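# Rotate steel cup under dial indicator by 180 degrees

## Task

Rotate the steel cup that sits beneath the dial indicator by half a revolution on its fixture, then release it.

## Robot and tools

Robot: two identical six-joint arms with parallel-jaw grippers, named left_arm and right_arm. The names are labels only, not sides of any image. left_arm sits on the +y side. In the scene frame the origin is on the table top between the arms, +z is up and +x points out over the table. left_arm's root is at (+0.042, +0.280, 0) m and right_arm's at (-0.009, -0.335, 0) m. Both are yawed slightly, with quat_wxyz (+0.999, 0, 0, -0.041).

Gripper: the fingers point along the gripper's +z axis and close along its y axis. The reported end_effector_position is the point between the finger pads, about 1 cm short of the fingertips. A fully open gripper has a pad gap of 0.094 m.

Tool execute_actions takes "actions", a list holding one item or nothing, plus an optional "pictures" boolean. Camera images are included unless you set it false.
- An empty list only reports the current state and moves nothing.
- A motion item is {"rows": [...], "steps": n}. There are 1 to 15 rows and n is at most 15 (default 15). Each control step lasts 1/30 s. Row k is used on step k, and the final row repeats if steps outnumber rows.
- A wait item is {"steps": n} with n up to 300. It commands nothing and returns once n steps have passed since the previous result. Your reply time counts toward those steps.
- A call that is refused sends nothing to the robot.

Each row is one flat list of 14 numbers covering both arms, always all 14 even when only one arm should move. The first 7 are left_arm: waist, shoulder, elbow, wrist pitch, wrist yaw, wrist roll, then gripper opening. The next 7 are right_arm in the same order. The six joint values are absolute target angles in radians, in each arm's own joint space, the same quantities printed under Joint positions. They are not offsets. Stated ranges per arm are: waist -2.880 to 2.880, shoulder 0.000 to 3.142, elbow 0.000 to 3.019, wrist pitch -1.693 to 1.571, wrist yaw -1.571 to 1.571, wrist roll -2.094 to 2.094. The real limit may differ from the stated one by up to 0.019 rad either way. A target more than 0.019 rad beyond a stated limit is refused, unless the joint is already further out than that target. A target past the real limit is clipped to it. "joint sent to its limit" reports such clipping, possibly for an earlier action. If that line is missing, it does not prove there is more room.

The opening is an absolute value on a scale from -1 (closed) to +1 (fully open). Away from the two ends, the fingers go to where grip_measured would read the value you command. To hold something, keep commanding about 0.03 below the current grip_measured. A smaller margin gives a lighter grip. Each gripper's reading has its own fixed error of up to about 1 mm. Pad force is capped around 50-62 N and is lower on very thin parts. Pads can spike harder on first contact.

Motion limits: on every step a joint's target is held within a lead of its measured angle. The leads are 0.264 waist, 0.32 shoulder, 0.276 elbow, 0.33 wrist pitch, 0.186 wrist yaw and 0.522 wrist roll (rad). If the targets would move the gripper more than 70 mm from where it is, all of that arm's targets are scaled back. Distant goals therefore need several calls. Between calls the arms keep heading to the last row sent. They stop once everything is nearly still, including when stalled, or once a step is HELD.

Result lines:
- The state line `left_arm: …` | `right_arm: …` gives each gripper's position (m) and quat_wxyz in the scene frame. It may be somewhat off, especially at long reach.
- Joint positions and Joint velocities give one block per arm: six joints (rad, rad/s), then the pad gap (m, m/s).
- grip_measured is the measured opening on the command scale.
- "joint command not followed" means the clearance check altered or blocked joint targets. HELD marks steps on which all or part of your row was not sent.
- Joint torques list the six drive outputs per arm. They are offset, scaled and noisy, and they are nonzero even in free air.
- MOTOR HOT appears at 85 °C. At 100 °C an OVER-TEMPERATURE FAULT drops that arm until it cools, so avoid long loaded holds.

Tool zoom_image: "camera" is one of cam_head_left, cam_head_right, cam_left_wrist or cam_right_wrist. "region" is [x0, y0, x1, y1] in pixels of that camera's latest image (504x504, origin top-left), at most 504 by 504. It returns a magnified view.

Tool read_manual: optional "section" ("licences"). It returns licence text and moves nothing.

Tool finished_scene: takes "scene" (integer), the number of the current scene. Ending the reply without any tool call also ends things.

Cameras: two fixed head cameras look down over the table, and each arm has a wrist camera. Calibration (pinhole plus radial distortion, T_world_to_cam) is provided but may be off by a few degrees and millimetres.

Avoid these: knocking or placing anything off the table, which fails the task; dropping or letting things slip; slamming; hard pushes; and arms striking or pressing each other, which may end the scene. Brief outside tugs on held parts or nudges to loose objects can happen. Typical sequence: look, bring one gripper above the cup with the pads on either side, descend, close, roll the wrist (the roll spans about ±2.09 rad, so a half turn may need regrasping), open, retreat, then finish. Smooth, quick, low-effort motion is preferred.

Each tool is called after ">>>" in YAML: its name, and indented under it one key for each argument.

## Session

>>> execute_actions:
  actions: []

Scene clock: 0.00 s of 4800.00 s.
left_arm: end_effector_position=(+0.6092, +0.5566, +0.4067) grip_measured=+1.000 end_effector_quat_wxyz=(+0.450, +0.623, +0.628, +0.128) | right_arm: end_effector_position=(+0.1505, -0.1446, +0.3080) grip_measured=+1.000 end_effector_quat_wxyz=(-0.318, +0.834, -0.452, +0.013)
Joint positions: left_arm=[ 0.746  1.733  1.929 -1.246  0.864  1.982  0.094] | right_arm=[ 0.845  0.567  0.869 -1.243 -0.162 -1.333  0.094]
Joint velocities: left_arm=[ 0.015 -0.015  0.002  0.002  0.037 -0.007  0.   ] | right_arm=[ 0.005 -0.015 -0.002 -0.007 -0.007  0.051  0.   ]
Joint torques (N m, as the arm reports them, + toward a larger angle): no reading
Motor temperatures (°C, as the motors report them): left_arm=[24 25 24 25 23 24] | right_arm=[23 24 22 24 25 24]

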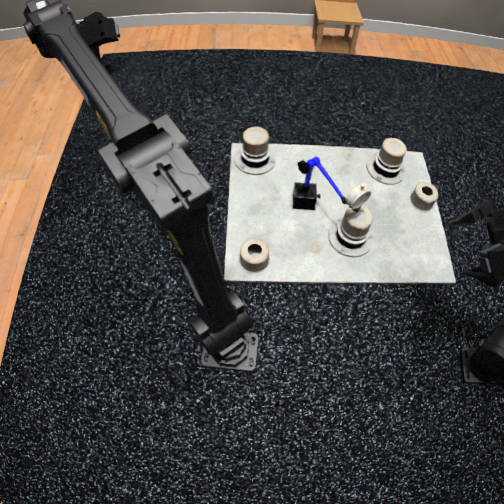

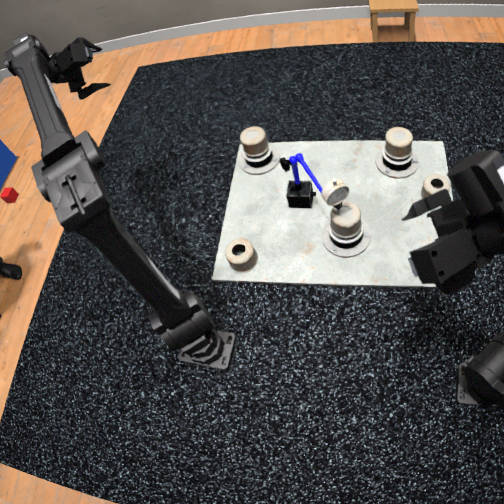

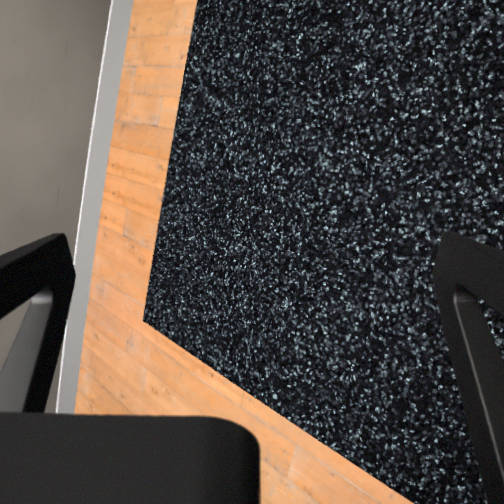

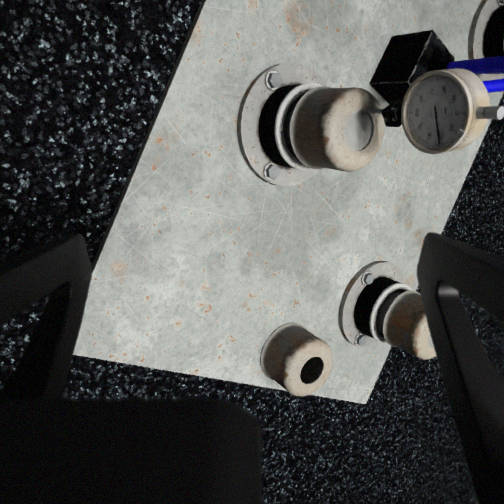

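>>> zoom_image:
  camera: "cam_head_left"
  region: [290,150,410,270]

>>> zoom_image:
  camera: "cam_right_wrist"
  region: [230,20,504,220]

Region (290, 150, 410, 270) of cam_head_left's 504x504 image, scaled by 4.200, with more detail than that image has.

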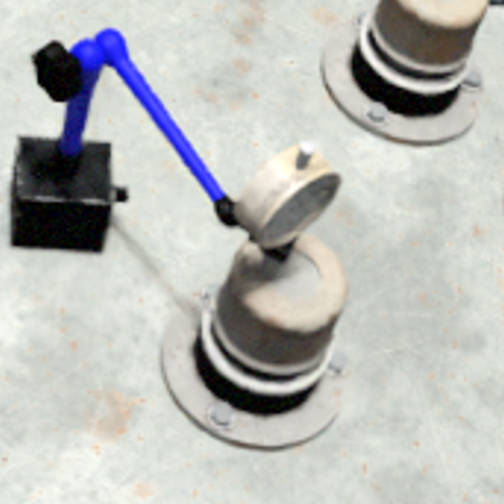

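Region (230, 20, 504, 220) of cam_right_wrist's 504x504 image, scaled by 1.839, with more detail than that image has; it fills the top 368 rows of this view, and the rest is white.

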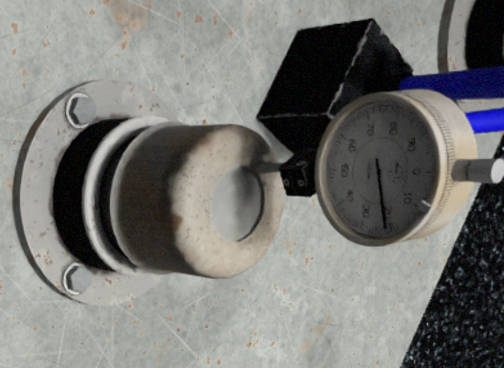

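>>> execute_actions:
  actions:
    - {"rows":[[0.746,1.733,1.929,-1.246,0.864,1.982,1,1.399,1.2,0.6,0.6,1.317,0,1]]}
  pictures: false

>>> execute_actions:
  actions:
    - {"steps":60}
  pictures: false

>>> execute_actions:
  actions:
    - {"rows":[[0.746,1.733,1.929,-1.246,0.864,1.982,1,1.399,1.976,0.45,1.526,1.317,0,1]]}
  pictures: false

>>> execute_actions:
  actions:
    - {"steps":60}

Scene clock: 70.27 s of 4800.00 s.
left_arm: end_effector_position=(+0.6092, +0.5566, +0.4067) grip_measured=+1.000 end_effector_quat_wxyz=(+0.450, +0.623, +0.628, +0.128) | right_arm: end_effector_position=(+0.2019, +0.0048, +0.1312) grip_measured=+1.000 end_effector_quat_wxyz=(-0.396, +0.625, -0.643, +0.199)
Joint positions: left_arm=[ 0.746  1.733  1.929 -1.246  0.864  1.982  0.094] | right_arm=[ 1.39   1.204  0.615 -0.369  0.734 -0.476  0.094]
Joint velocities: left_arm=[ 0.005 -0.015  0.002 -0.012  0.007  0.066  0.   ] | right_arm=[ 0.698  1.167 -0.344  2.957  2.352  2.777  0.   ]
Joint torques (N m, as the arm reports them, + toward a larger angle): left_arm=[  1.83 -19.68   9.34   0.92   0.57  -0.02] | right_arm=[ -3.27 -12.02  11.32   1.55   0.56   0.2 ]
Motor temperatures (°C, as the motors report them): left_arm=[24 29 32 25 23 24] | right_arm=[23 24 30 24 25 24]
Steps of this call (steps 1 to 90: nothing new was sent; then 66.77 s passed at rest; steps 91 to 105: all 15 steps of this action). Readings (joint positions):
91: left_arm=[0.746 1.733 1.929 -1.246 0.864 1.982] | right_arm=[0.855 0.572 0.859 -1.222 -0.128 -1.303]
92: left_arm=[0.746 1.733 1.929 -1.246 0.864 1.982] | right_arm=[0.878 0.581 0.841 -1.182 -0.090 -1.266]
94: left_arm=[0.746 1.733 1.929 -1.246 0.864 1.982] | right_arm=[0.941 0.630 0.796 -1.105 -0.009 -1.188]
98: left_arm=[0.746 1.733 1.929 -1.246 0.864 1.982] | right_arm=[1.096 0.804 0.710 -0.924 0.181 -1.008]
105: the state above

Scene clock: 72.27 s of 4800.00 s.
left_arm: end_effector_position=(+0.6092, +0.5566, +0.4067) grip_measured=+1.000 end_effector_quat_wxyz=(+0.450, +0.623, +0.628, +0.128) | right_arm: end_effector_position=(+0.2442, -0.0087, +0.2880) grip_measured=+1.000 end_effector_quat_wxyz=(+0.705, -0.016, +0.709, -0.007)
Joint positions: left_arm=[ 0.746  1.733  1.929 -1.246  0.864  1.982  0.094] | right_arm=[ 1.408  1.194  0.591  0.578  1.314 -0.009  0.094]
Joint velocities: left_arm=[-0.005 -0.015 -0.002  0.002 -0.007  0.037  0.   ] | right_arm=[-0.005 -0.005 -0.017 -0.017  0.007 -0.007  0.   ]
Joint torques (N m, as the arm reports them, + toward a larger angle): left_arm=[  1.81 -19.66   9.33   0.92   0.57  -0.03] | right_arm=[-1.18 -6.48 11.46  2.45  0.16  0.16]
Motor temperatures (°C, as the motors report them): left_arm=[24 29 32 25 23 24] | right_arm=[23 24 30 24 25 24]
Steps of this call (steps 1 to 45: the robot went on to your last target; steps 46 to 60: nothing new was sent). Readings (joint positions):
1: left_arm=[0.746 1.733 1.929 -1.246 0.864 1.982] | right_arm=[1.408 1.235 0.604 -0.266 0.832 -0.385]
2: left_arm=[0.746 1.733 1.929 -1.246 0.864 1.982] | right_arm=[1.414 1.251 0.596 -0.164 0.931 -0.311]
4: left_arm=[0.746 1.733 1.929 -1.246 0.864 1.982] | right_arm=[1.413 1.251 0.591 0.040 1.135 -0.203]
8: left_arm=[0.746 1.733 1.929 -1.246 0.864 1.982] | right_arm=[1.408 1.219 0.591 0.452 1.309 -0.087]
60: the state above
All arms were judged still, so your last target was given up. Only a new action makes them travel on or press farther. Fingers that are still opening or closing keep moving.

Scene clock: 72.77 s of 4800.00 s.
left_arm: end_effector_position=(+0.6092, +0.5566, +0.4067) grip_measured=+1.000 end_effector_quat_wxyz=(+0.450, +0.623, +0.628, +0.128) | right_arm: end_effector_position=(+0.2411, -0.0212, +0.0456) grip_measured=+1.000 end_effector_quat_wxyz=(+0.697, -0.043, +0.715, -0.036)
Joint positions: left_arm=[ 0.746  1.733  1.929 -1.246  0.864  1.982  0.094] | right_arm=[ 1.408  2.028  0.453  1.469  1.315 -0.009  0.094]
Joint velocities: left_arm=[-0.005 -0.005 -0.002 -0.007 -0.007 -0.037  0.   ] | right_arm=[ 0.005  0.181 -0.188  0.237  0.022 -0.037  0.   ]
Joint torques (N m, as the arm reports them, + toward a larger angle): left_arm=[  1.84 -19.65   9.33   0.92   0.57  -0.02] | right_arm=[ -1.21 -14.69   2.84   3.14   0.16   0.17]
Motor temperatures (°C, as the motors report them): left_arm=[24 29 32 25 23 24] | right_arm=[23 24 30 24 25 24]
Steps of this call (steps 1 to 15: all 15 steps of this action). Readings (joint positions):
1: left_arm=[0.746 1.733 1.929 -1.246 0.864 1.982] | right_arm=[1.408 1.206 0.583 0.617 1.315 -0.009]
2: left_arm=[0.746 1.733 1.929 -1.246 0.864 1.982] | right_arm=[1.408 1.232 0.573 0.683 1.315 -0.009]
4: left_arm=[0.746 1.733 1.929 -1.246 0.864 1.982] | right_arm=[1.408 1.320 0.545 0.811 1.315 -0.009]
8: left_arm=[0.746 1.733 1.929 -1.246 0.864 1.982] | right_arm=[1.408 1.592 0.498 1.100 1.315 -0.009]
15: the state above

Scene clock: 74.77 s of 4800.00 s.
left_arm: end_effector_position=(+0.6092, +0.5566, +0.4067) grip_measured=+1.000 end_effector_quat_wxyz=(+0.450, +0.623, +0.628, +0.128) | right_arm: end_effector_position=(+0.2414, -0.0204, +0.0627) grip_measured=+1.000 end_effector_quat_wxyz=(+0.704, -0.019, +0.710, -0.012)
Joint positions: left_arm=[ 0.746  1.733  1.929 -1.246  0.864  1.982  0.094] | right_arm=[ 1.408  1.989  0.446  1.506  1.316 -0.009  0.094]
Joint velocities: left_arm=[-0.015  0.015 -0.002 -0.027 -0.037 -0.022  0.   ] | right_arm=[-0.005 -0.015 -0.017 -0.012 -0.081 -0.037  0.   ]
Joint torques (N m, as the arm reports them, + toward a larger angle): left_arm=[  1.85 -19.68   9.33   0.93   0.56  -0.02] | right_arm=[ -1.18 -11.14   2.74   2.38   0.1    0.15]
Motor temperatures (°C, as the motors report them): left_arm=[24 29 32 25 23 24] | right_arm=[23 24 29 24 25 24]
Steps of this call (steps 1 to 30: the robot went on to your last target; steps 31 to 60: nothing new was sent). Readings (joint positions):
1: left_arm=[0.746 1.733 1.929 -1.246 0.864 1.982] | right_arm=[1.408 2.029 0.448 1.476 1.315 -0.009]
2: left_arm=[0.746 1.733 1.929 -1.246 0.864 1.982] | right_arm=[1.408 2.024 0.446 1.486 1.316 -0.009]
4: left_arm=[0.746 1.733 1.929 -1.246 0.864 1.982] | right_arm=[1.408 2.009 0.446 1.497 1.316 -0.009]
8: left_arm=[0.746 1.733 1.929 -1.246 0.864 1.982] | right_arm=[1.408 1.989 0.446 1.506 1.316 -0.009]
60: the state above
All arms were judged still, so your last target was given up. Only a new action makes them travel on or press farther. Fingers that are still opening or closing keep moving.
camera_calibration (this result's frames):
cam_right_wrist: T_world_to_cam=[[-0.00193203, -0.999435, 0.0335482, -0.0247233], [-0.587274, -0.0260196, -0.80897, 0.199157], [0.809386, -0.0212649, -0.586892, -0.0348091], [0, 0, 0, 1]] pos_world=[0.145086, -0.0202676, 0.141512]

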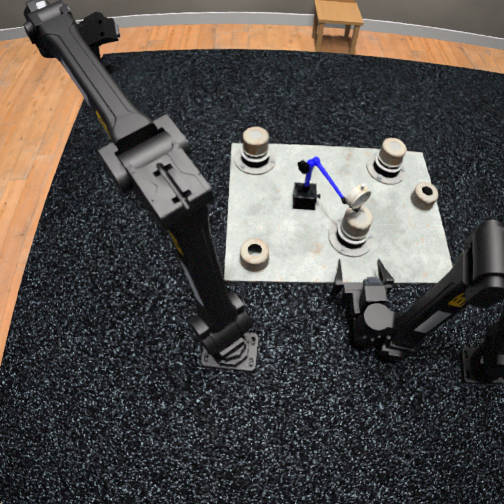

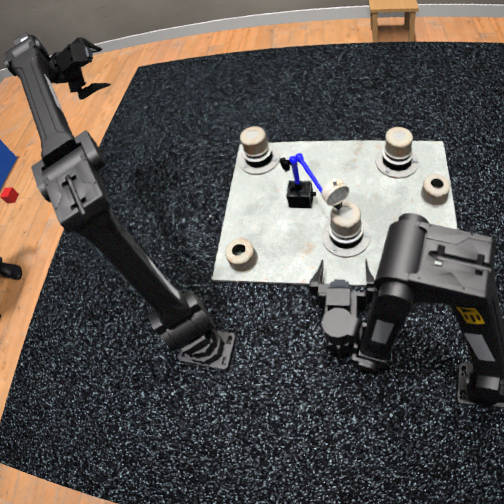

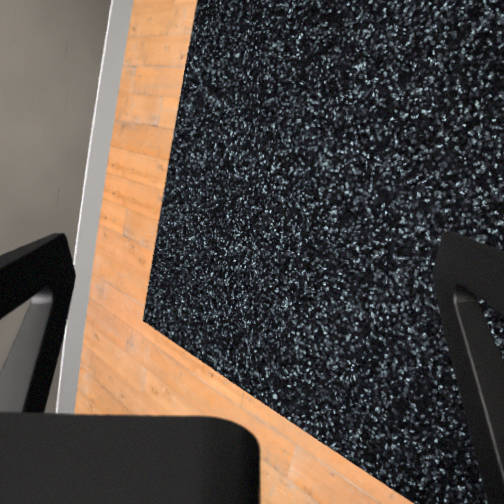

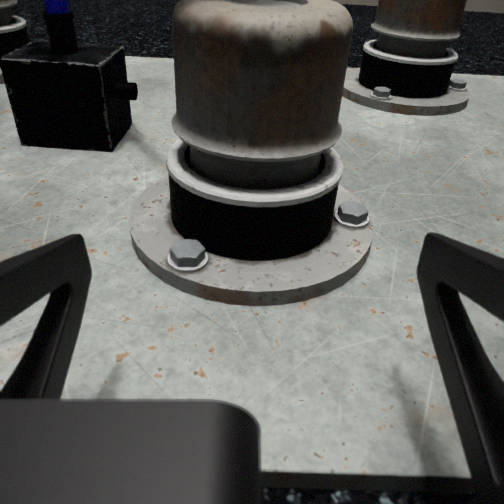

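>>> execute_actions:
  actions:
    - {"rows":[[0.746,1.733,1.929,-1.246,0.864,1.982,1,1.399,1.925,0.45,1.475,1.317,0,1],[0.746,1.733,1.929,-1.246,0.864,1.982,1,1.399,1.925,0.45,1.475,1.317,0,1],[0.746,1.733,1.929,-1.246,0.864,1.982,1,1.399,1.925,0.45,1.475,1.317,0,1],[0.746,1.733,1.929,-1.246,0.864,1.982,1,1.36,1.925,0.46,1.465,1.278,0,1],[0.746,1.733,1.929,-1.246,0.864,1.982,1,1.325,1.927,0.47,1.457,1.243,0,1],[0.746,1.733,1.929,-1.246,0.864,1.982,1,1.29,1.928,0.48,1.448,1.208,0,1],[0.746,1.733,1.929,-1.246,0.864,1.982,1,1.255,1.93,0.49,1.44,1.173,0,1],[0.746,1.733,1.929,-1.246,0.864,1.982,1,1.22,1.932,0.504,1.428,1.138,0,1],[0.746,1.733,1.929,-1.246,0.864,1.982,1,1.188,1.935,0.518,1.417,1.106,0,1],[0.746,1.733,1.929,-1.246,0.864,1.982,1,1.157,1.938,0.532,1.406,1.075,0,1],[0.746,1.733,1.929,-1.246,0.864,1.982,1,1.127,1.94,0.547,1.393,1.045,0,1]]}
  pictures: false

>>> execute_actions:
  actions:
    - {"steps":20}

Scene clock: 87.30 s of 4800.00 s.
left_arm: end_effector_position=(+0.6092, +0.5566, +0.4067) grip_measured=+1.000 end_effector_quat_wxyz=(+0.450, +0.623, +0.628, +0.128) | right_arm: end_effector_position=(+0.3501, -0.0320, +0.0841) grip_measured=+1.000 end_effector_quat_wxyz=(+0.709, +0.009, +0.705, -0.009)
Joint positions: left_arm=[ 0.746  1.733  1.929 -1.246  0.864  1.982  0.094] | right_arm=[ 1.107  1.939  0.538  1.412  1.05  -0.007  0.094]
Joint velocities: left_arm=[ 0.005 -0.015  0.002 -0.007  0.037  0.022  0.   ] | right_arm=[-0.161  0.005  0.032 -0.042  0.007 -0.007  0.   ]
Joint torques (N m, as the arm reports them, + toward a larger angle): left_arm=[  1.82 -19.65   9.34   0.92   0.57  -0.02] | right_arm=[  1.83 -11.1    4.65   1.1   -0.23   0.15]
Motor temperatures (°C, as the motors report them): left_arm=[24 29 31 25 23 24] | right_arm=[23 25 27 24 25 24]
Steps of this call (steps 1 to 90: nothing new was sent; then 9.03 s passed at rest; steps 91 to 105: all 15 steps of this action). Readings (joint positions):
91: left_arm=[0.746 1.733 1.929 -1.246 0.864 1.982] | right_arm=[1.408 1.985 0.446 1.502 1.316 -0.008]
92: left_arm=[0.746 1.733 1.929 -1.246 0.864 1.982] | right_arm=[1.408 1.978 0.446 1.496 1.316 -0.008]
94: left_arm=[0.746 1.733 1.929 -1.246 0.864 1.982] | right_arm=[1.405 1.959 0.446 1.489 1.298 -0.008]
98: left_arm=[0.746 1.733 1.929 -1.246 0.864 1.982] | right_arm=[1.319 1.939 0.463 1.463 1.167 -0.008]
105: the state above

Scene clock: 87.97 s of 4800.00 s.
left_arm: end_effector_position=(+0.6092, +0.5566, +0.4067) grip_measured=+1.000 end_effector_quat_wxyz=(+0.450, +0.623, +0.628, +0.128) | right_arm: end_effector_position=(+0.3474, -0.0285, +0.0838) grip_measured=+1.000 end_effector_quat_wxyz=(+0.708, +0.005, +0.706, -0.006)
Joint positions: left_arm=[ 0.746  1.733  1.929 -1.246  0.864  1.982  0.094] | right_arm=[ 1.116  1.939  0.538  1.409  1.048 -0.007  0.094]
Joint velocities: left_arm=[-0.015 -0.005 -0.007  0.017 -0.066 -0.007  0.   ] | right_arm=[-0.005 -0.005  0.002  0.002 -0.007  0.022  0.   ]
Joint torques (N m, as the arm reports them, + toward a larger angle): left_arm=[  1.87 -19.69   9.33   0.92   0.57  -0.02] | right_arm=[  0.46 -11.08   4.83   1.09  -0.16   0.15]
Motor temperatures (°C, as the motors report them): left_arm=[24 29 31 25 23 24] | right_arm=[23 25 27 24 25 24]
Steps of this call (steps 1 to 15: the robot went on to your last target; steps 16 to 20: nothing new was sent). Readings (joint positions):
1: left_arm=[0.746 1.733 1.929 -1.246 0.864 1.982] | right_arm=[1.105 1.939 0.538 1.411 1.050 -0.007]
2: left_arm=[0.746 1.733 1.929 -1.246 0.864 1.982] | right_arm=[1.107 1.939 0.538 1.410 1.049 -0.007]
4: left_arm=[0.746 1.733 1.929 -1.246 0.864 1.982] | right_arm=[1.112 1.939 0.538 1.409 1.049 -0.007]
8: left_arm=[0.746 1.733 1.929 -1.246 0.864 1.982] | right_arm=[1.116 1.939 0.538 1.409 1.048 -0.007]
20: the state above
All arms were judged still, so your last target was given up. Only a new action makes them travel on or press farther. Fingers that are still opening or closing keep moving.
camera_calibration (this result's frames):
cam_right_wrist: T_world_to_cam=[[-0.0272209, -0.999581, -0.00980147, -0.0209388], [-0.576624, 0.0237107, -0.816666, 0.276609], [0.816556, -0.0165786, -0.577028, -0.111674], [0, 0, 0, 1]] pos_world=[0.250117, -0.02934, 0.161253]

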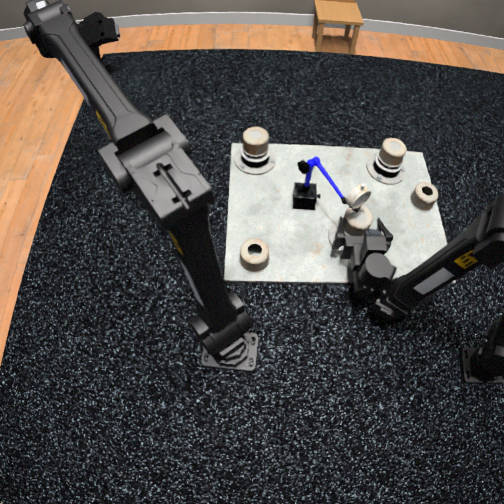

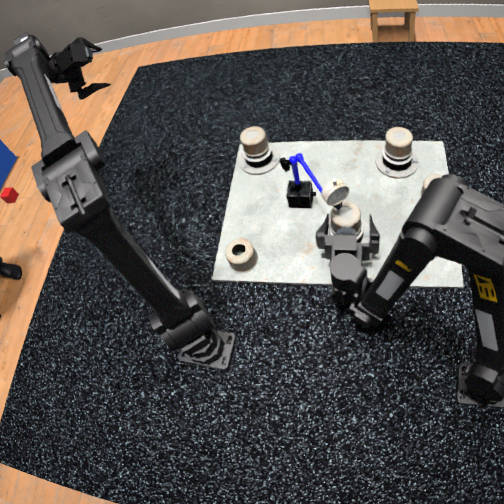

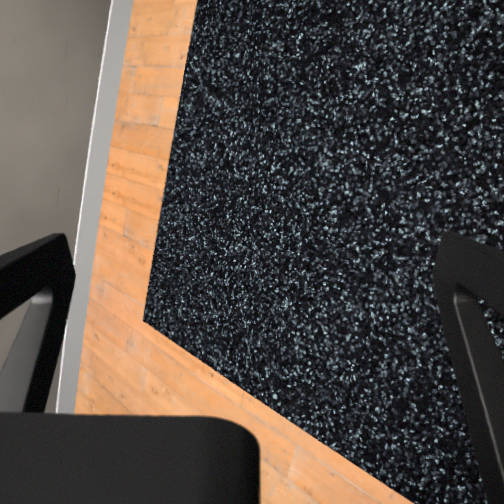

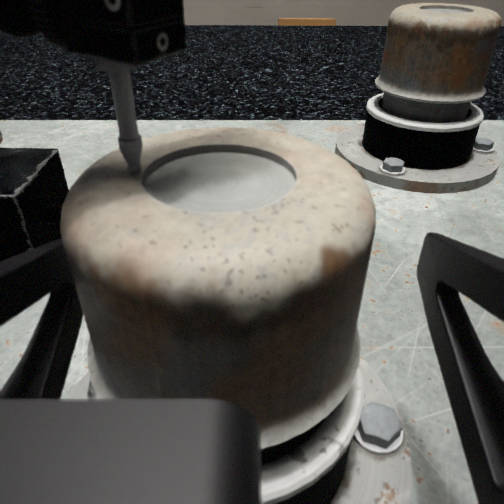

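>>> execute_actions:
  actions:
    - {"rows":[[0.746,1.733,1.929,-1.246,0.864,1.982,1,1.14,1.94,0.547,1.393,1.045,0,1],[0.746,1.733,1.929,-1.246,0.864,1.982,1,1.14,1.94,0.547,1.393,1.045,0,1],[0.746,1.733,1.929,-1.246,0.864,1.982,1,1.14,1.94,0.547,1.393,1.045,0,0.7],[0.746,1.733,1.929,-1.246,0.864,1.982,1,1.14,1.94,0.547,1.393,1.045,0,0.3]]}
  pictures: false

>>> execute_actions:
  actions:
    - {"steps":15}
  pictures: false

Scene clock: 95.90 s of 4800.00 s.
left_arm: end_effector_position=(+0.6092, +0.5566, +0.4067) grip_measured=+1.000 end_effector_quat_wxyz=(+0.450, +0.623, +0.628, +0.128) | right_arm: end_effector_position=(+0.3447, -0.0209, +0.0838) grip_measured=+0.452 end_effector_quat_wxyz=(+0.708, -0.003, +0.706, +0.001)
Joint positions: left_arm=[ 0.746  1.733  1.929 -1.246  0.864  1.982  0.094] | right_arm=[ 1.128  1.939  0.543  1.402  1.039 -0.007  0.068]
Joint velocities: left_arm=[-0.015 -0.015  0.002  0.002 -0.037 -0.037  0.   ] | right_arm=[ 0.005 -0.005  0.017 -0.022 -0.066 -0.037 -0.001]
Joint torques (N m, as the arm reports them, + toward a larger angle): left_arm=[  1.83 -19.69   9.32   0.93   0.57  -0.02] | right_arm=[  0.5  -11.2    4.42   1.37   0.27   0.13]
Motor temperatures (°C, as the motors report them): left_arm=[24 30 31 25 23 24] | right_arm=[23 25 26 24 25 24]
Steps of this call (steps 1 to 90: nothing new was sent; then 4.43 s passed at rest; steps 91 to 105: all 15 steps of this action). Readings (joint positions):
91: left_arm=[0.746 1.733 1.929 -1.246 0.864 1.982] | right_arm=[1.117 1.939 0.538 1.409 1.048 -0.007]
92: left_arm=[0.746 1.733 1.929 -1.246 0.864 1.982] | right_arm=[1.118 1.939 0.538 1.409 1.048 -0.007]
94: left_arm=[0.746 1.733 1.929 -1.246 0.864 1.982] | right_arm=[1.123 1.939 0.538 1.409 1.037 -0.007]
98: left_arm=[0.746 1.733 1.929 -1.246 0.864 1.982] | right_arm=[1.128 1.939 0.543 1.402 1.039 -0.007]
105: the state above

Scene clock: 96.40 s of 4800.00 s.
left_arm: end_effector_position=(+0.6092, +0.5566, +0.4067) grip_measured=+1.000 end_effector_quat_wxyz=(+0.450, +0.623, +0.628, +0.128) | right_arm: end_effector_position=(+0.3447, -0.0209, +0.0838) grip_measured=+0.452 end_effector_quat_wxyz=(+0.708, -0.003, +0.706, +0.001)
Joint positions: left_arm=[ 0.746  1.733  1.929 -1.246  0.864  1.982  0.094] | right_arm=[ 1.128  1.939  0.543  1.402  1.039 -0.007  0.068]
Joint velocities: left_arm=[ 0.005 -0.024  0.002 -0.002  0.007 -0.066  0.   ] | right_arm=[-0.034 -0.015  0.012 -0.002  0.007  0.007 -0.001]
Joint torques (N m, as the arm reports them, + toward a larger angle): left_arm=[  1.83 -19.67   9.33   0.93   0.57  -0.02] | right_arm=[  0.54 -11.17   4.44   1.38   0.27   0.13]
Motor temperatures (°C, as the motors report them): left_arm=[24 30 31 25 23 24] | right_arm=[23 25 26 24 25 24]
Steps of this call (steps 1 to 15: the robot went on to your last target). Readings (joint positions):
1: left_arm=[0.746 1.733 1.929 -1.246 0.864 1.982] | right_arm=[1.128 1.939 0.543 1.402 1.039 -0.007]
2: left_arm=[0.746 1.733 1.929 -1.246 0.864 1.982] | right_arm=[1.128 1.939 0.543 1.402 1.039 -0.007]
4: left_arm=[0.746 1.733 1.929 -1.246 0.864 1.982] | right_arm=[1.128 1.939 0.543 1.402 1.039 -0.007]
8: left_arm=[0.746 1.733 1.929 -1.246 0.864 1.982] | right_arm=[1.128 1.939 0.543 1.402 1.039 -0.007]
15: the state above
All arms were judged still, so your last target was given up. Only a new action makes them travel on or press farther. Fingers that are still opening or closing keep moving.

>>> execute_actions:
  actions:
    - {"rows":[[0.746,1.733,1.929,-1.246,0.864,1.982,1,1.118,1.937,0.52,1.415,0.96,0,0.4],[0.746,1.733,1.929,-1.246,0.864,1.982,1,1.095,1.935,0.495,1.44,0.875,0,0.4],[0.746,1.733,1.929,-1.246,0.864,1.982,1,1.07,1.932,0.472,1.46,0.79,0,0.4],[0.746,1.733,1.929,-1.246,0.864,1.982,1,1.042,1.93,0.452,1.476,0.7,0,0.4],[0.746,1.733,1.929,-1.246,0.864,1.982,1,1.014,1.927,0.434,1.491,0.605,0,0.4],[0.746,1.733,1.929,-1.246,0.864,1.982,1,0.985,1.925,0.418,1.505,0.51,0,0.4],[0.746,1.733,1.929,-1.246,0.864,1.982,1,0.951,1.924,0.406,1.514,0.41,0,0.4],[0.746,1.733,1.929,-1.246,0.864,1.982,1,0.916,1.924,0.396,1.521,0.31,0,0.4],[0.746,1.733,1.929,-1.246,0.864,1.982,1,0.88,1.923,0.387,1.526,0.21,0,0.4],[0.746,1.733,1.929,-1.246,0.864,1.982,1,0.843,1.923,0.384,1.528,0.108,0,0.4],[0.746,1.733,1.929,-1.246,0.864,1.982,1,0.806,1.923,0.383,1.53,0.005,0,0.4],[0.746,1.733,1.929,-1.246,0.864,1.982,1,0.77,1.923,0.382,1.53,-0.097,0,0.4],[0.746,1.733,1.929,-1.246,0.864,1.982,1,0.734,1.923,0.388,1.526,-0.2,0,0.4],[0.746,1.733,1.929,-1.246,0.864,1.982,1,0.699,1.924,0.396,1.52,-0.3,0,0.4],[0.746,1.733,1.929,-1.246,0.864,1.982,1,0.664,1.925,0.405,1.512,-0.4,0,0.4]]}
  pictures: false

>>> execute_actions:
  actions:
    - {"rows":[[0.746,1.733,1.929,-1.246,0.864,1.982,1,0.633,1.926,0.419,1.501,-0.496,0,0.4],[0.746,1.733,1.929,-1.246,0.864,1.982,1,0.602,1.927,0.434,1.49,-0.592,0,0.4],[0.746,1.733,1.929,-1.246,0.864,1.982,1,0.572,1.928,0.45,1.478,-0.688,0,0.4],[0.746,1.733,1.929,-1.246,0.864,1.982,1,0.547,1.931,0.472,1.46,-0.78,0,0.4],[0.746,1.733,1.929,-1.246,0.864,1.982,1,0.523,1.934,0.495,1.44,-0.87,0,0.4],[0.746,1.733,1.929,-1.246,0.864,1.982,1,0.5,1.938,0.52,1.418,-0.96,0,0.4],[0.746,1.733,1.929,-1.246,0.864,1.982,1,0.485,1.942,0.545,1.397,-1.04,0,0.4],[0.746,1.733,1.929,-1.246,0.864,1.982,1,0.472,1.946,0.572,1.375,-1.115,0,0.4],[0.746,1.733,1.929,-1.246,0.864,1.982,1,0.46,1.95,0.599,1.352,-1.19,0,0.4]]}
  pictures: false

>>> execute_actions:
  actions:
    - {"steps":20}

Scene clock: 115.67 s of 4800.00 s.
left_arm: end_effector_position=(+0.6092, +0.5566, +0.4067) grip_measured=+1.000 end_effector_quat_wxyz=(+0.450, +0.623, +0.628, +0.128) | right_arm: end_effector_position=(+0.3430, -0.0200, +0.0839) grip_measured=+0.452 end_effector_quat_wxyz=(+0.642, -0.303, +0.636, +0.301)
Joint positions: left_arm=[ 0.746  1.733  1.929 -1.246  0.864  1.982  0.094] | right_arm=[ 0.727  1.915  0.386  1.536 -0.239 -0.006  0.068]
Joint velocities: left_arm=[-0.005 -0.015 -0.017 -0.007 -0.037 -0.022  0.   ] | right_arm=[-1.06  -0.005  0.149 -0.139 -2.498  0.037 -0.   ]
Joint torques (N m, as the arm reports them, + toward a larger angle): left_arm=[  1.79 -19.65   9.33   0.93   0.57  -0.02] | right_arm=[-0.19 -9.19  3.8   1.45  0.37  0.15]
Motor temperatures (°C, as the motors report them): left_arm=[24 30 32 25 23 24] | right_arm=[23 25 25 24 25 24]
Steps of this call (steps 1 to 90: nothing new was sent; then 15.77 s passed at rest; steps 91 to 105: all 15 steps of this action). Readings (joint positions):
91: left_arm=[0.746 1.733 1.929 -1.246 0.864 1.982] | right_arm=[1.125 1.939 0.540 1.403 1.019 -0.006]
92: left_arm=[0.746 1.733 1.929 -1.246 0.864 1.982] | right_arm=[1.116 1.937 0.526 1.415 0.974 -0.006]
94: left_arm=[0.746 1.733 1.929 -1.246 0.864 1.982] | right_arm=[1.078 1.928 0.482 1.451 0.813 -0.006]
98: left_arm=[0.746 1.733 1.929 -1.246 0.864 1.982] | right_arm=[0.971 1.917 0.411 1.511 0.451 -0.006]
105: the state above

Scene clock: 116.17 s of 4800.00 s.
left_arm: end_effector_position=(+0.6092, +0.5566, +0.4067) grip_measured=+1.000 end_effector_quat_wxyz=(+0.450, +0.623, +0.628, +0.128) | right_arm: end_effector_position=(+0.3416, -0.0197, +0.0862) grip_measured=+0.453 end_effector_quat_wxyz=(+0.503, -0.501, +0.497, +0.498)
Joint positions: left_arm=[ 0.746  1.733  1.929 -1.246  0.864  1.982  0.094] | right_arm=[ 0.472  1.943  0.588  1.361 -1.18  -0.004  0.068]
Joint velocities: left_arm=[-0.015  0.005 -0.017  0.002  0.022 -0.051  0.   ] | right_arm=[-0.015 -0.015 -0.017 -0.027  0.022  0.007 -0.   ]
Joint torques (N m, as the arm reports them, + toward a larger angle): left_arm=[  1.85 -19.67   9.33   0.93   0.57  -0.02] | right_arm=[ -1.49 -11.02   5.41   1.3   -0.44   0.11]
Motor temperatures (°C, as the motors report them): left_arm=[24 30 32 25 23 24] | right_arm=[23 25 25 24 25 24]
Steps of this call (steps 1 to 15: all 15 steps of this action). Readings (joint positions):
1: left_arm=[0.746 1.733 1.929 -1.246 0.864 1.982] | right_arm=[0.693 1.915 0.395 1.527 -0.339 -0.006]
2: left_arm=[0.746 1.733 1.929 -1.246 0.864 1.982] | right_arm=[0.659 1.915 0.405 1.516 -0.436 -0.006]
4: left_arm=[0.746 1.733 1.929 -1.246 0.864 1.982] | right_arm=[0.599 1.917 0.436 1.488 -0.631 -0.005]
8: left_arm=[0.746 1.733 1.929 -1.246 0.864 1.982] | right_arm=[0.504 1.931 0.527 1.412 -1.003 -0.005]
15: the state above

Scene clock: 116.83 s of 4800.00 s.
left_arm: end_effector_position=(+0.6092, +0.5566, +0.4067) grip_measured=+1.000 end_effector_quat_wxyz=(+0.450, +0.623, +0.628, +0.128) | right_arm: end_effector_position=(+0.3416, -0.0197, +0.0862) grip_measured=+0.453 end_effector_quat_wxyz=(+0.503, -0.501, +0.497, +0.498)
Joint positions: left_arm=[ 0.746  1.733  1.929 -1.246  0.864  1.982  0.094] | right_arm=[ 0.472  1.943  0.588  1.361 -1.18  -0.004  0.068]
Joint velocities: left_arm=[-0.005  0.005 -0.007  0.007  0.007  0.007  0.   ] | right_arm=[-0.005  0.005  0.007 -0.012  0.051  0.037 -0.001]
Joint torques (N m, as the arm reports them, + toward a larger angle): left_arm=[  1.82 -19.67   9.32   0.92   0.56  -0.02] | right_arm=[ -1.35 -11.06   5.38   1.32  -0.45   0.1 ]
Motor temperatures (°C, as the motors report them): left_arm=[24 30 32 25 23 24] | right_arm=[23 25 25 24 25 24]
Steps of this call (steps 1 to 15: the robot went on to your last target; steps 16 to 20: nothing new was sent). Readings (joint positions):
1: left_arm=[0.746 1.733 1.929 -1.246 0.864 1.982] | right_arm=[0.472 1.943 0.588 1.361 -1.180 -0.004]
2: left_arm=[0.746 1.733 1.929 -1.246 0.864 1.982] | right_arm=[0.472 1.943 0.588 1.361 -1.180 -0.004]
4: left_arm=[0.746 1.733 1.929 -1.246 0.864 1.982] | right_arm=[0.472 1.943 0.588 1.361 -1.180 -0.004]
8: left_arm=[0.746 1.733 1.929 -1.246 0.864 1.982] | right_arm=[0.472 1.943 0.588 1.361 -1.180 -0.004]
20: the state above
All arms were judged still, so your last target was given up. Only a new action makes them travel on or press farther. Fingers that are still opening or closing keep moving.
camera_calibration (this result's frames):
cam_right_wrist: T_world_to_cam=[[0.99991, -0.0133871, -0.00111689, -0.344479], [-0.00865128, -0.578109, -0.815914, 0.069112], [0.0102771, 0.81585, -0.578172, 0.186604], [0, 0, 0, 1]] pos_world=[0.343128, -0.116898, 0.163894]

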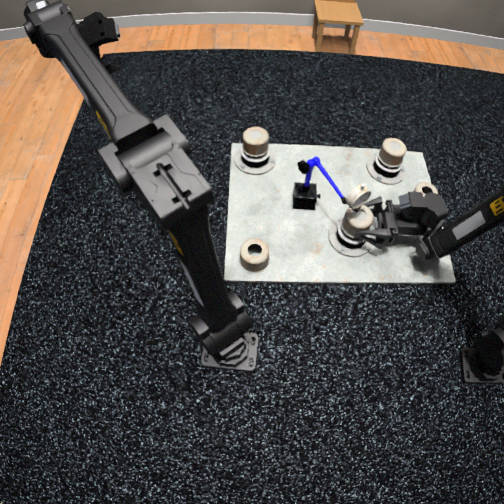

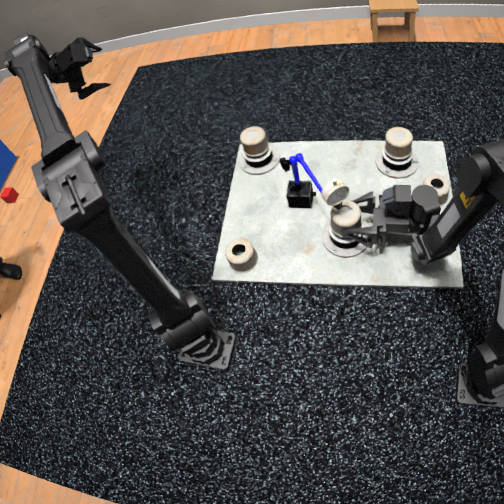

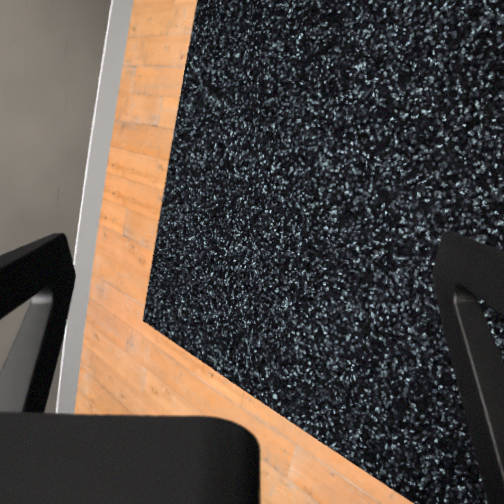

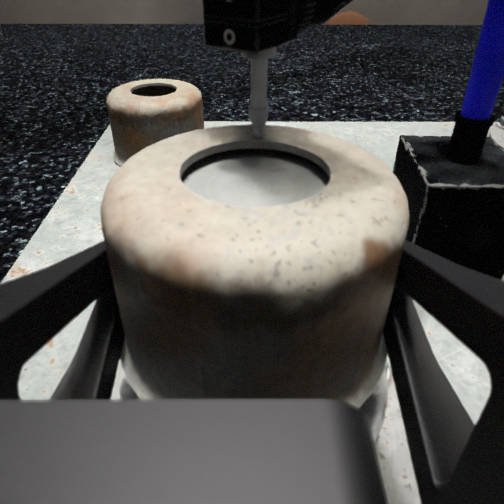

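>>> execute_actions:
  actions:
    - {"rows":[[0.746,1.733,1.929,-1.246,0.864,1.982,1,0.465,1.95,0.599,1.352,-1.19,0,1],[0.746,1.733,1.929,-1.246,0.864,1.982,1,0.465,1.95,0.599,1.352,-1.19,0,1],[0.746,1.733,1.929,-1.246,0.864,1.982,1,0.465,1.95,0.599,1.352,-1.19,0,1],[0.746,1.733,1.929,-1.246,0.864,1.982,1,0.465,1.95,0.599,1.352,-1.19,0,1],[0.746,1.733,1.929,-1.246,0.864,1.982,1,0.465,1.95,0.599,1.352,-1.19,0,1],[0.746,1.733,1.929,-1.246,0.864,1.982,1,0.472,1.946,0.572,1.375,-1.115,0,1],[0.746,1.733,1.929,-1.246,0.864,1.982,1,0.485,1.942,0.545,1.397,-1.04,0,1],[0.746,1.733,1.929,-1.246,0.864,1.982,1,0.5,1.938,0.52,1.418,-0.96,0,1],[0.746,1.733,1.929,-1.246,0.864,1.982,1,0.523,1.934,0.495,1.44,-0.87,0,1],[0.746,1.733,1.929,-1.246,0.864,1.982,1,0.547,1.931,0.472,1.46,-0.78,0,1],[0.746,1.733,1.929,-1.246,0.864,1.982,1,0.572,1.928,0.45,1.478,-0.688,0,1],[0.746,1.733,1.929,-1.246,0.864,1.982,1,0.602,1.927,0.434,1.49,-0.592,0,1],[0.746,1.733,1.929,-1.246,0.864,1.982,1,0.633,1.926,0.419,1.501,-0.496,0,1],[0.746,1.733,1.929,-1.246,0.864,1.982,1,0.664,1.925,0.405,1.512,-0.4,0,1],[0.746,1.733,1.929,-1.246,0.864,1.982,1,0.699,1.924,0.396,1.52,-0.3,0,1]]}
  pictures: false

>>> execute_actions:
  actions:
    - {"rows":[[0.746,1.733,1.929,-1.246,0.864,1.982,1,0.734,1.923,0.388,1.526,-0.2,0,1],[0.746,1.733,1.929,-1.246,0.864,1.982,1,0.77,1.923,0.382,1.53,-0.097,0,1],[0.746,1.733,1.929,-1.246,0.864,1.982,1,0.806,1.923,0.383,1.53,0.005,0,1],[0.746,1.733,1.929,-1.246,0.864,1.982,1,0.843,1.923,0.384,1.528,0.108,0,1],[0.746,1.733,1.929,-1.246,0.864,1.982,1,0.88,1.923,0.387,1.526,0.21,0,1],[0.746,1.733,1.929,-1.246,0.864,1.982,1,0.916,1.924,0.396,1.521,0.31,0,1],[0.746,1.733,1.929,-1.246,0.864,1.982,1,0.951,1.924,0.406,1.514,0.41,0,1],[0.746,1.733,1.929,-1.246,0.864,1.982,1,0.985,1.925,0.418,1.505,0.51,0,1],[0.746,1.733,1.929,-1.246,0.864,1.982,1,1.014,1.927,0.434,1.491,0.605,0,1],[0.746,1.733,1.929,-1.246,0.864,1.982,1,1.042,1.93,0.452,1.476,0.7,0,1],[0.746,1.733,1.929,-1.246,0.864,1.982,1,1.07,1.932,0.472,1.46,0.79,0,1],[0.746,1.733,1.929,-1.246,0.864,1.982,1,1.095,1.935,0.495,1.44,0.875,0,1],[0.746,1.733,1.929,-1.246,0.864,1.982,1,1.118,1.937,0.52,1.415,0.96,0,1],[0.746,1.733,1.929,-1.246,0.864,1.982,1,1.14,1.94,0.547,1.393,1.045,0,1]]}
  pictures: false

>>> execute_actions:
  actions:
    - {"rows":[[0.746,1.733,1.929,-1.246,0.864,1.982,1,1.14,1.94,0.547,1.393,1.045,0,1],[0.746,1.733,1.929,-1.246,0.864,1.982,1,1.14,1.94,0.547,1.393,1.045,0,1],[0.746,1.733,1.929,-1.246,0.864,1.982,1,1.14,1.94,0.547,1.393,1.045,0,1],[0.746,1.733,1.929,-1.246,0.864,1.982,1,1.14,1.94,0.547,1.393,1.045,0,0.7],[0.746,1.733,1.929,-1.246,0.864,1.982,1,1.14,1.94,0.547,1.393,1.045,0,0.4]]}

Scene clock: 150.30 s of 4800.00 s.
left_arm: end_effector_position=(+0.6092, +0.5566, +0.4067) grip_measured=+1.000 end_effector_quat_wxyz=(+0.450, +0.623, +0.628, +0.128) | right_arm: end_effector_position=(+0.3507, -0.0264, +0.0686) grip_measured=+1.000 end_effector_quat_wxyz=(+0.607, -0.332, +0.640, +0.334)
Joint positions: left_arm=[ 0.746  1.733  1.929 -1.246  0.864  1.982  0.094] | right_arm=[ 0.644  1.935  0.411  1.482 -0.42   0.008  0.094]
Joint velocities: left_arm=[-0.005 -0.015  0.007  0.007 -0.037 -0.007  0.   ] | right_arm=[ 0.962 -0.024 -0.3    0.212  2.366  0.022  0.   ]
Joint torques (N m, as the arm reports them, + toward a larger angle): left_arm=[  1.8  -19.68   9.33   0.92   0.57  -0.03] | right_arm=[ -0.79 -11.09   3.32   2.77   0.17  -0.01]
Motor temperatures (°C, as the motors report them): left_arm=[24 31 32 25 24 24] | right_arm=[23 26 25 24 25 24]
Steps of this call (steps 1 to 90: nothing new was sent; then 29.97 s passed at rest; steps 91 to 105: all 15 steps of this action). Readings (joint positions):
91: left_arm=[0.746 1.733 1.929 -1.246 0.864 1.982] | right_arm=[0.472 1.943 0.588 1.361 -1.183 -0.004]
92: left_arm=[0.746 1.733 1.929 -1.246 0.864 1.982] | right_arm=[0.472 1.943 0.588 1.361 -1.185 -0.004]
94: left_arm=[0.746 1.733 1.929 -1.246 0.864 1.982] | right_arm=[0.472 1.943 0.588 1.361 -1.186 -0.004]
98: left_arm=[0.746 1.733 1.929 -1.246 0.864 1.982] | right_arm=[0.476 1.942 0.565 1.377 -1.049 0.001]
105: the state above

Scene clock: 150.80 s of 4800.00 s.
left_arm: end_effector_position=(+0.6092, +0.5566, +0.4067) grip_measured=+1.000 end_effector_quat_wxyz=(+0.450, +0.623, +0.628, +0.128) | right_arm: end_effector_position=(+0.3361, -0.0286, +0.0803) grip_measured=+1.000 end_effector_quat_wxyz=(+0.706, -0.015, +0.708, +0.013)
Joint positions: left_arm=[ 0.746  1.733  1.929 -1.246  0.864  1.982  0.094] | right_arm=[1.13  1.935 0.5   1.428 1.007 0.004 0.094]
Joint velocities: left_arm=[-0.005 -0.005 -0.002 -0.007 -0.022  0.022  0.   ] | right_arm=[ 0.425 -0.024  0.632 -0.315  0.93   0.051  0.   ]
Joint torques (N m, as the arm reports them, + toward a larger angle): left_arm=[  1.81 -19.67   9.33   0.93   0.57  -0.02] | right_arm=[ -2.11 -10.66   4.44   1.39   0.14   0.03]
Motor temperatures (°C, as the motors report them): left_arm=[24 31 32 25 24 24] | right_arm=[23 26 25 24 25 24]
Steps of this call (steps 1 to 15: all 15 steps of this action). Readings (joint positions):
1: left_arm=[0.746 1.733 1.929 -1.246 0.864 1.982] | right_arm=[0.677 1.935 0.402 1.489 -0.323 0.007]
2: left_arm=[0.746 1.733 1.929 -1.246 0.864 1.982] | right_arm=[0.712 1.935 0.395 1.495 -0.224 0.007]
4: left_arm=[0.746 1.733 1.929 -1.246 0.864 1.982] | right_arm=[0.783 1.935 0.389 1.501 -0.026 0.007]
8: left_arm=[0.746 1.733 1.929 -1.246 0.864 1.982] | right_arm=[0.927 1.935 0.389 1.501 0.373 0.006]
15: the state above

Scene clock: 151.30 s of 4800.00 s.
left_arm: end_effector_position=(+0.6092, +0.5566, +0.4067) grip_measured=+1.000 end_effector_quat_wxyz=(+0.450, +0.623, +0.628, +0.128) | right_arm: end_effector_position=(+0.3398, -0.0202, +0.0862) grip_measured=+0.445 end_effector_quat_wxyz=(+0.710, +0.004, +0.704, +0.006)
Joint positions: left_arm=[ 0.746  1.733  1.929 -1.246  0.864  1.982  0.094] | right_arm=[1.142 1.935 0.54  1.411 1.058 0.001 0.068]
Joint velocities: left_arm=[-0.005  0.005 -0.017 -0.007 -0.037 -0.081  0.   ] | right_arm=[-0.015 -0.015 -0.007  0.007 -0.022  0.007  0.001]
Joint torques (N m, as the arm reports them, + toward a larger angle): left_arm=[  1.82 -19.63   9.33   0.92   0.57  -0.02] | right_arm=[ -0.54 -10.78   4.72   1.    -0.58   0.05]
Motor temperatures (°C, as the motors report them): left_arm=[24 31 32 25 24 24] | right_arm=[23 26 25 24 25 24]
Steps of this call (steps 1 to 15: all 15 steps of this action). Readings (joint positions):
1: left_arm=[0.746 1.733 1.929 -1.246 0.864 1.982] | right_arm=[1.141 1.935 0.519 1.420 1.026 0.004]
2: left_arm=[0.746 1.733 1.929 -1.246 0.864 1.982] | right_arm=[1.146 1.935 0.532 1.415 1.033 0.004]
4: left_arm=[0.746 1.733 1.929 -1.246 0.864 1.982] | right_arm=[1.146 1.935 0.541 1.412 1.038 0.004]
8: left_arm=[0.746 1.733 1.929 -1.246 0.864 1.982] | right_arm=[1.142 1.935 0.540 1.411 1.058 0.001]
15: the state above
camera_calibration (this result's frames):
cam_right_wrist: T_world_to_cam=[[-0.0103288, -0.999636, -0.0249152, -0.0172029], [-0.573948, 0.0263301, -0.818469, 0.273305], [0.818827, 0.00584616, -0.574011, -0.104492], [0, 0, 0, 1]] pos_world=[0.242246, -0.0237819, 0.163284]

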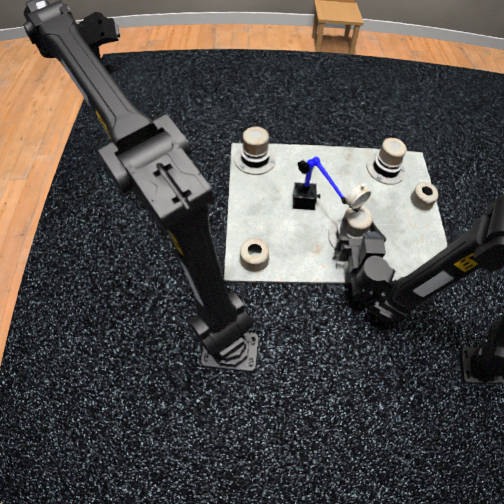

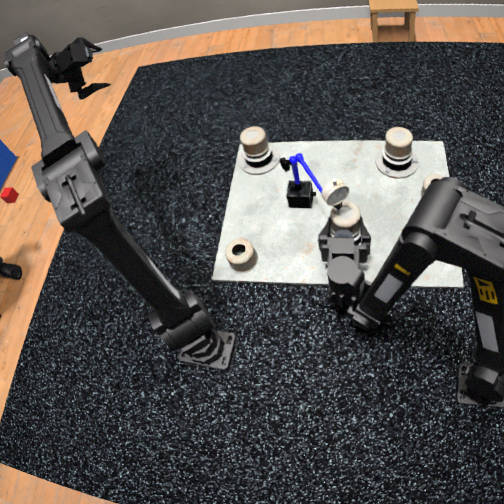

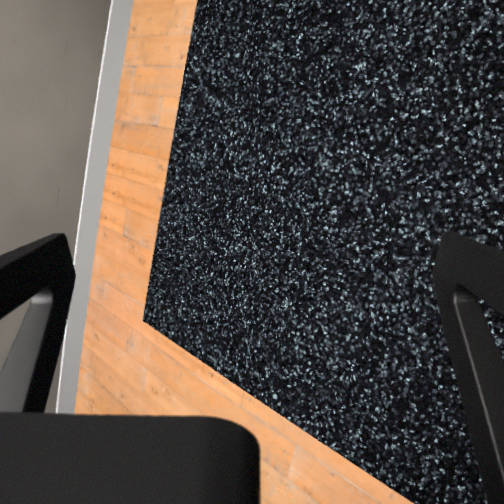

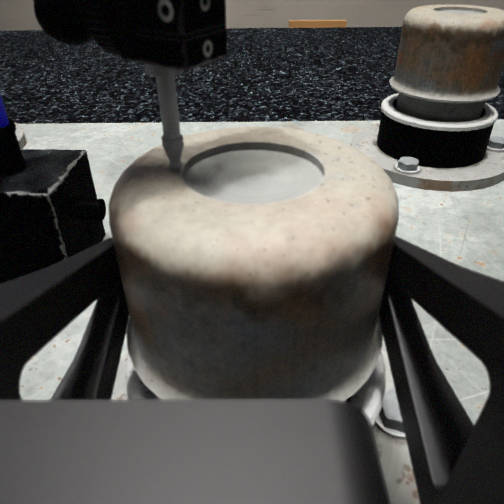

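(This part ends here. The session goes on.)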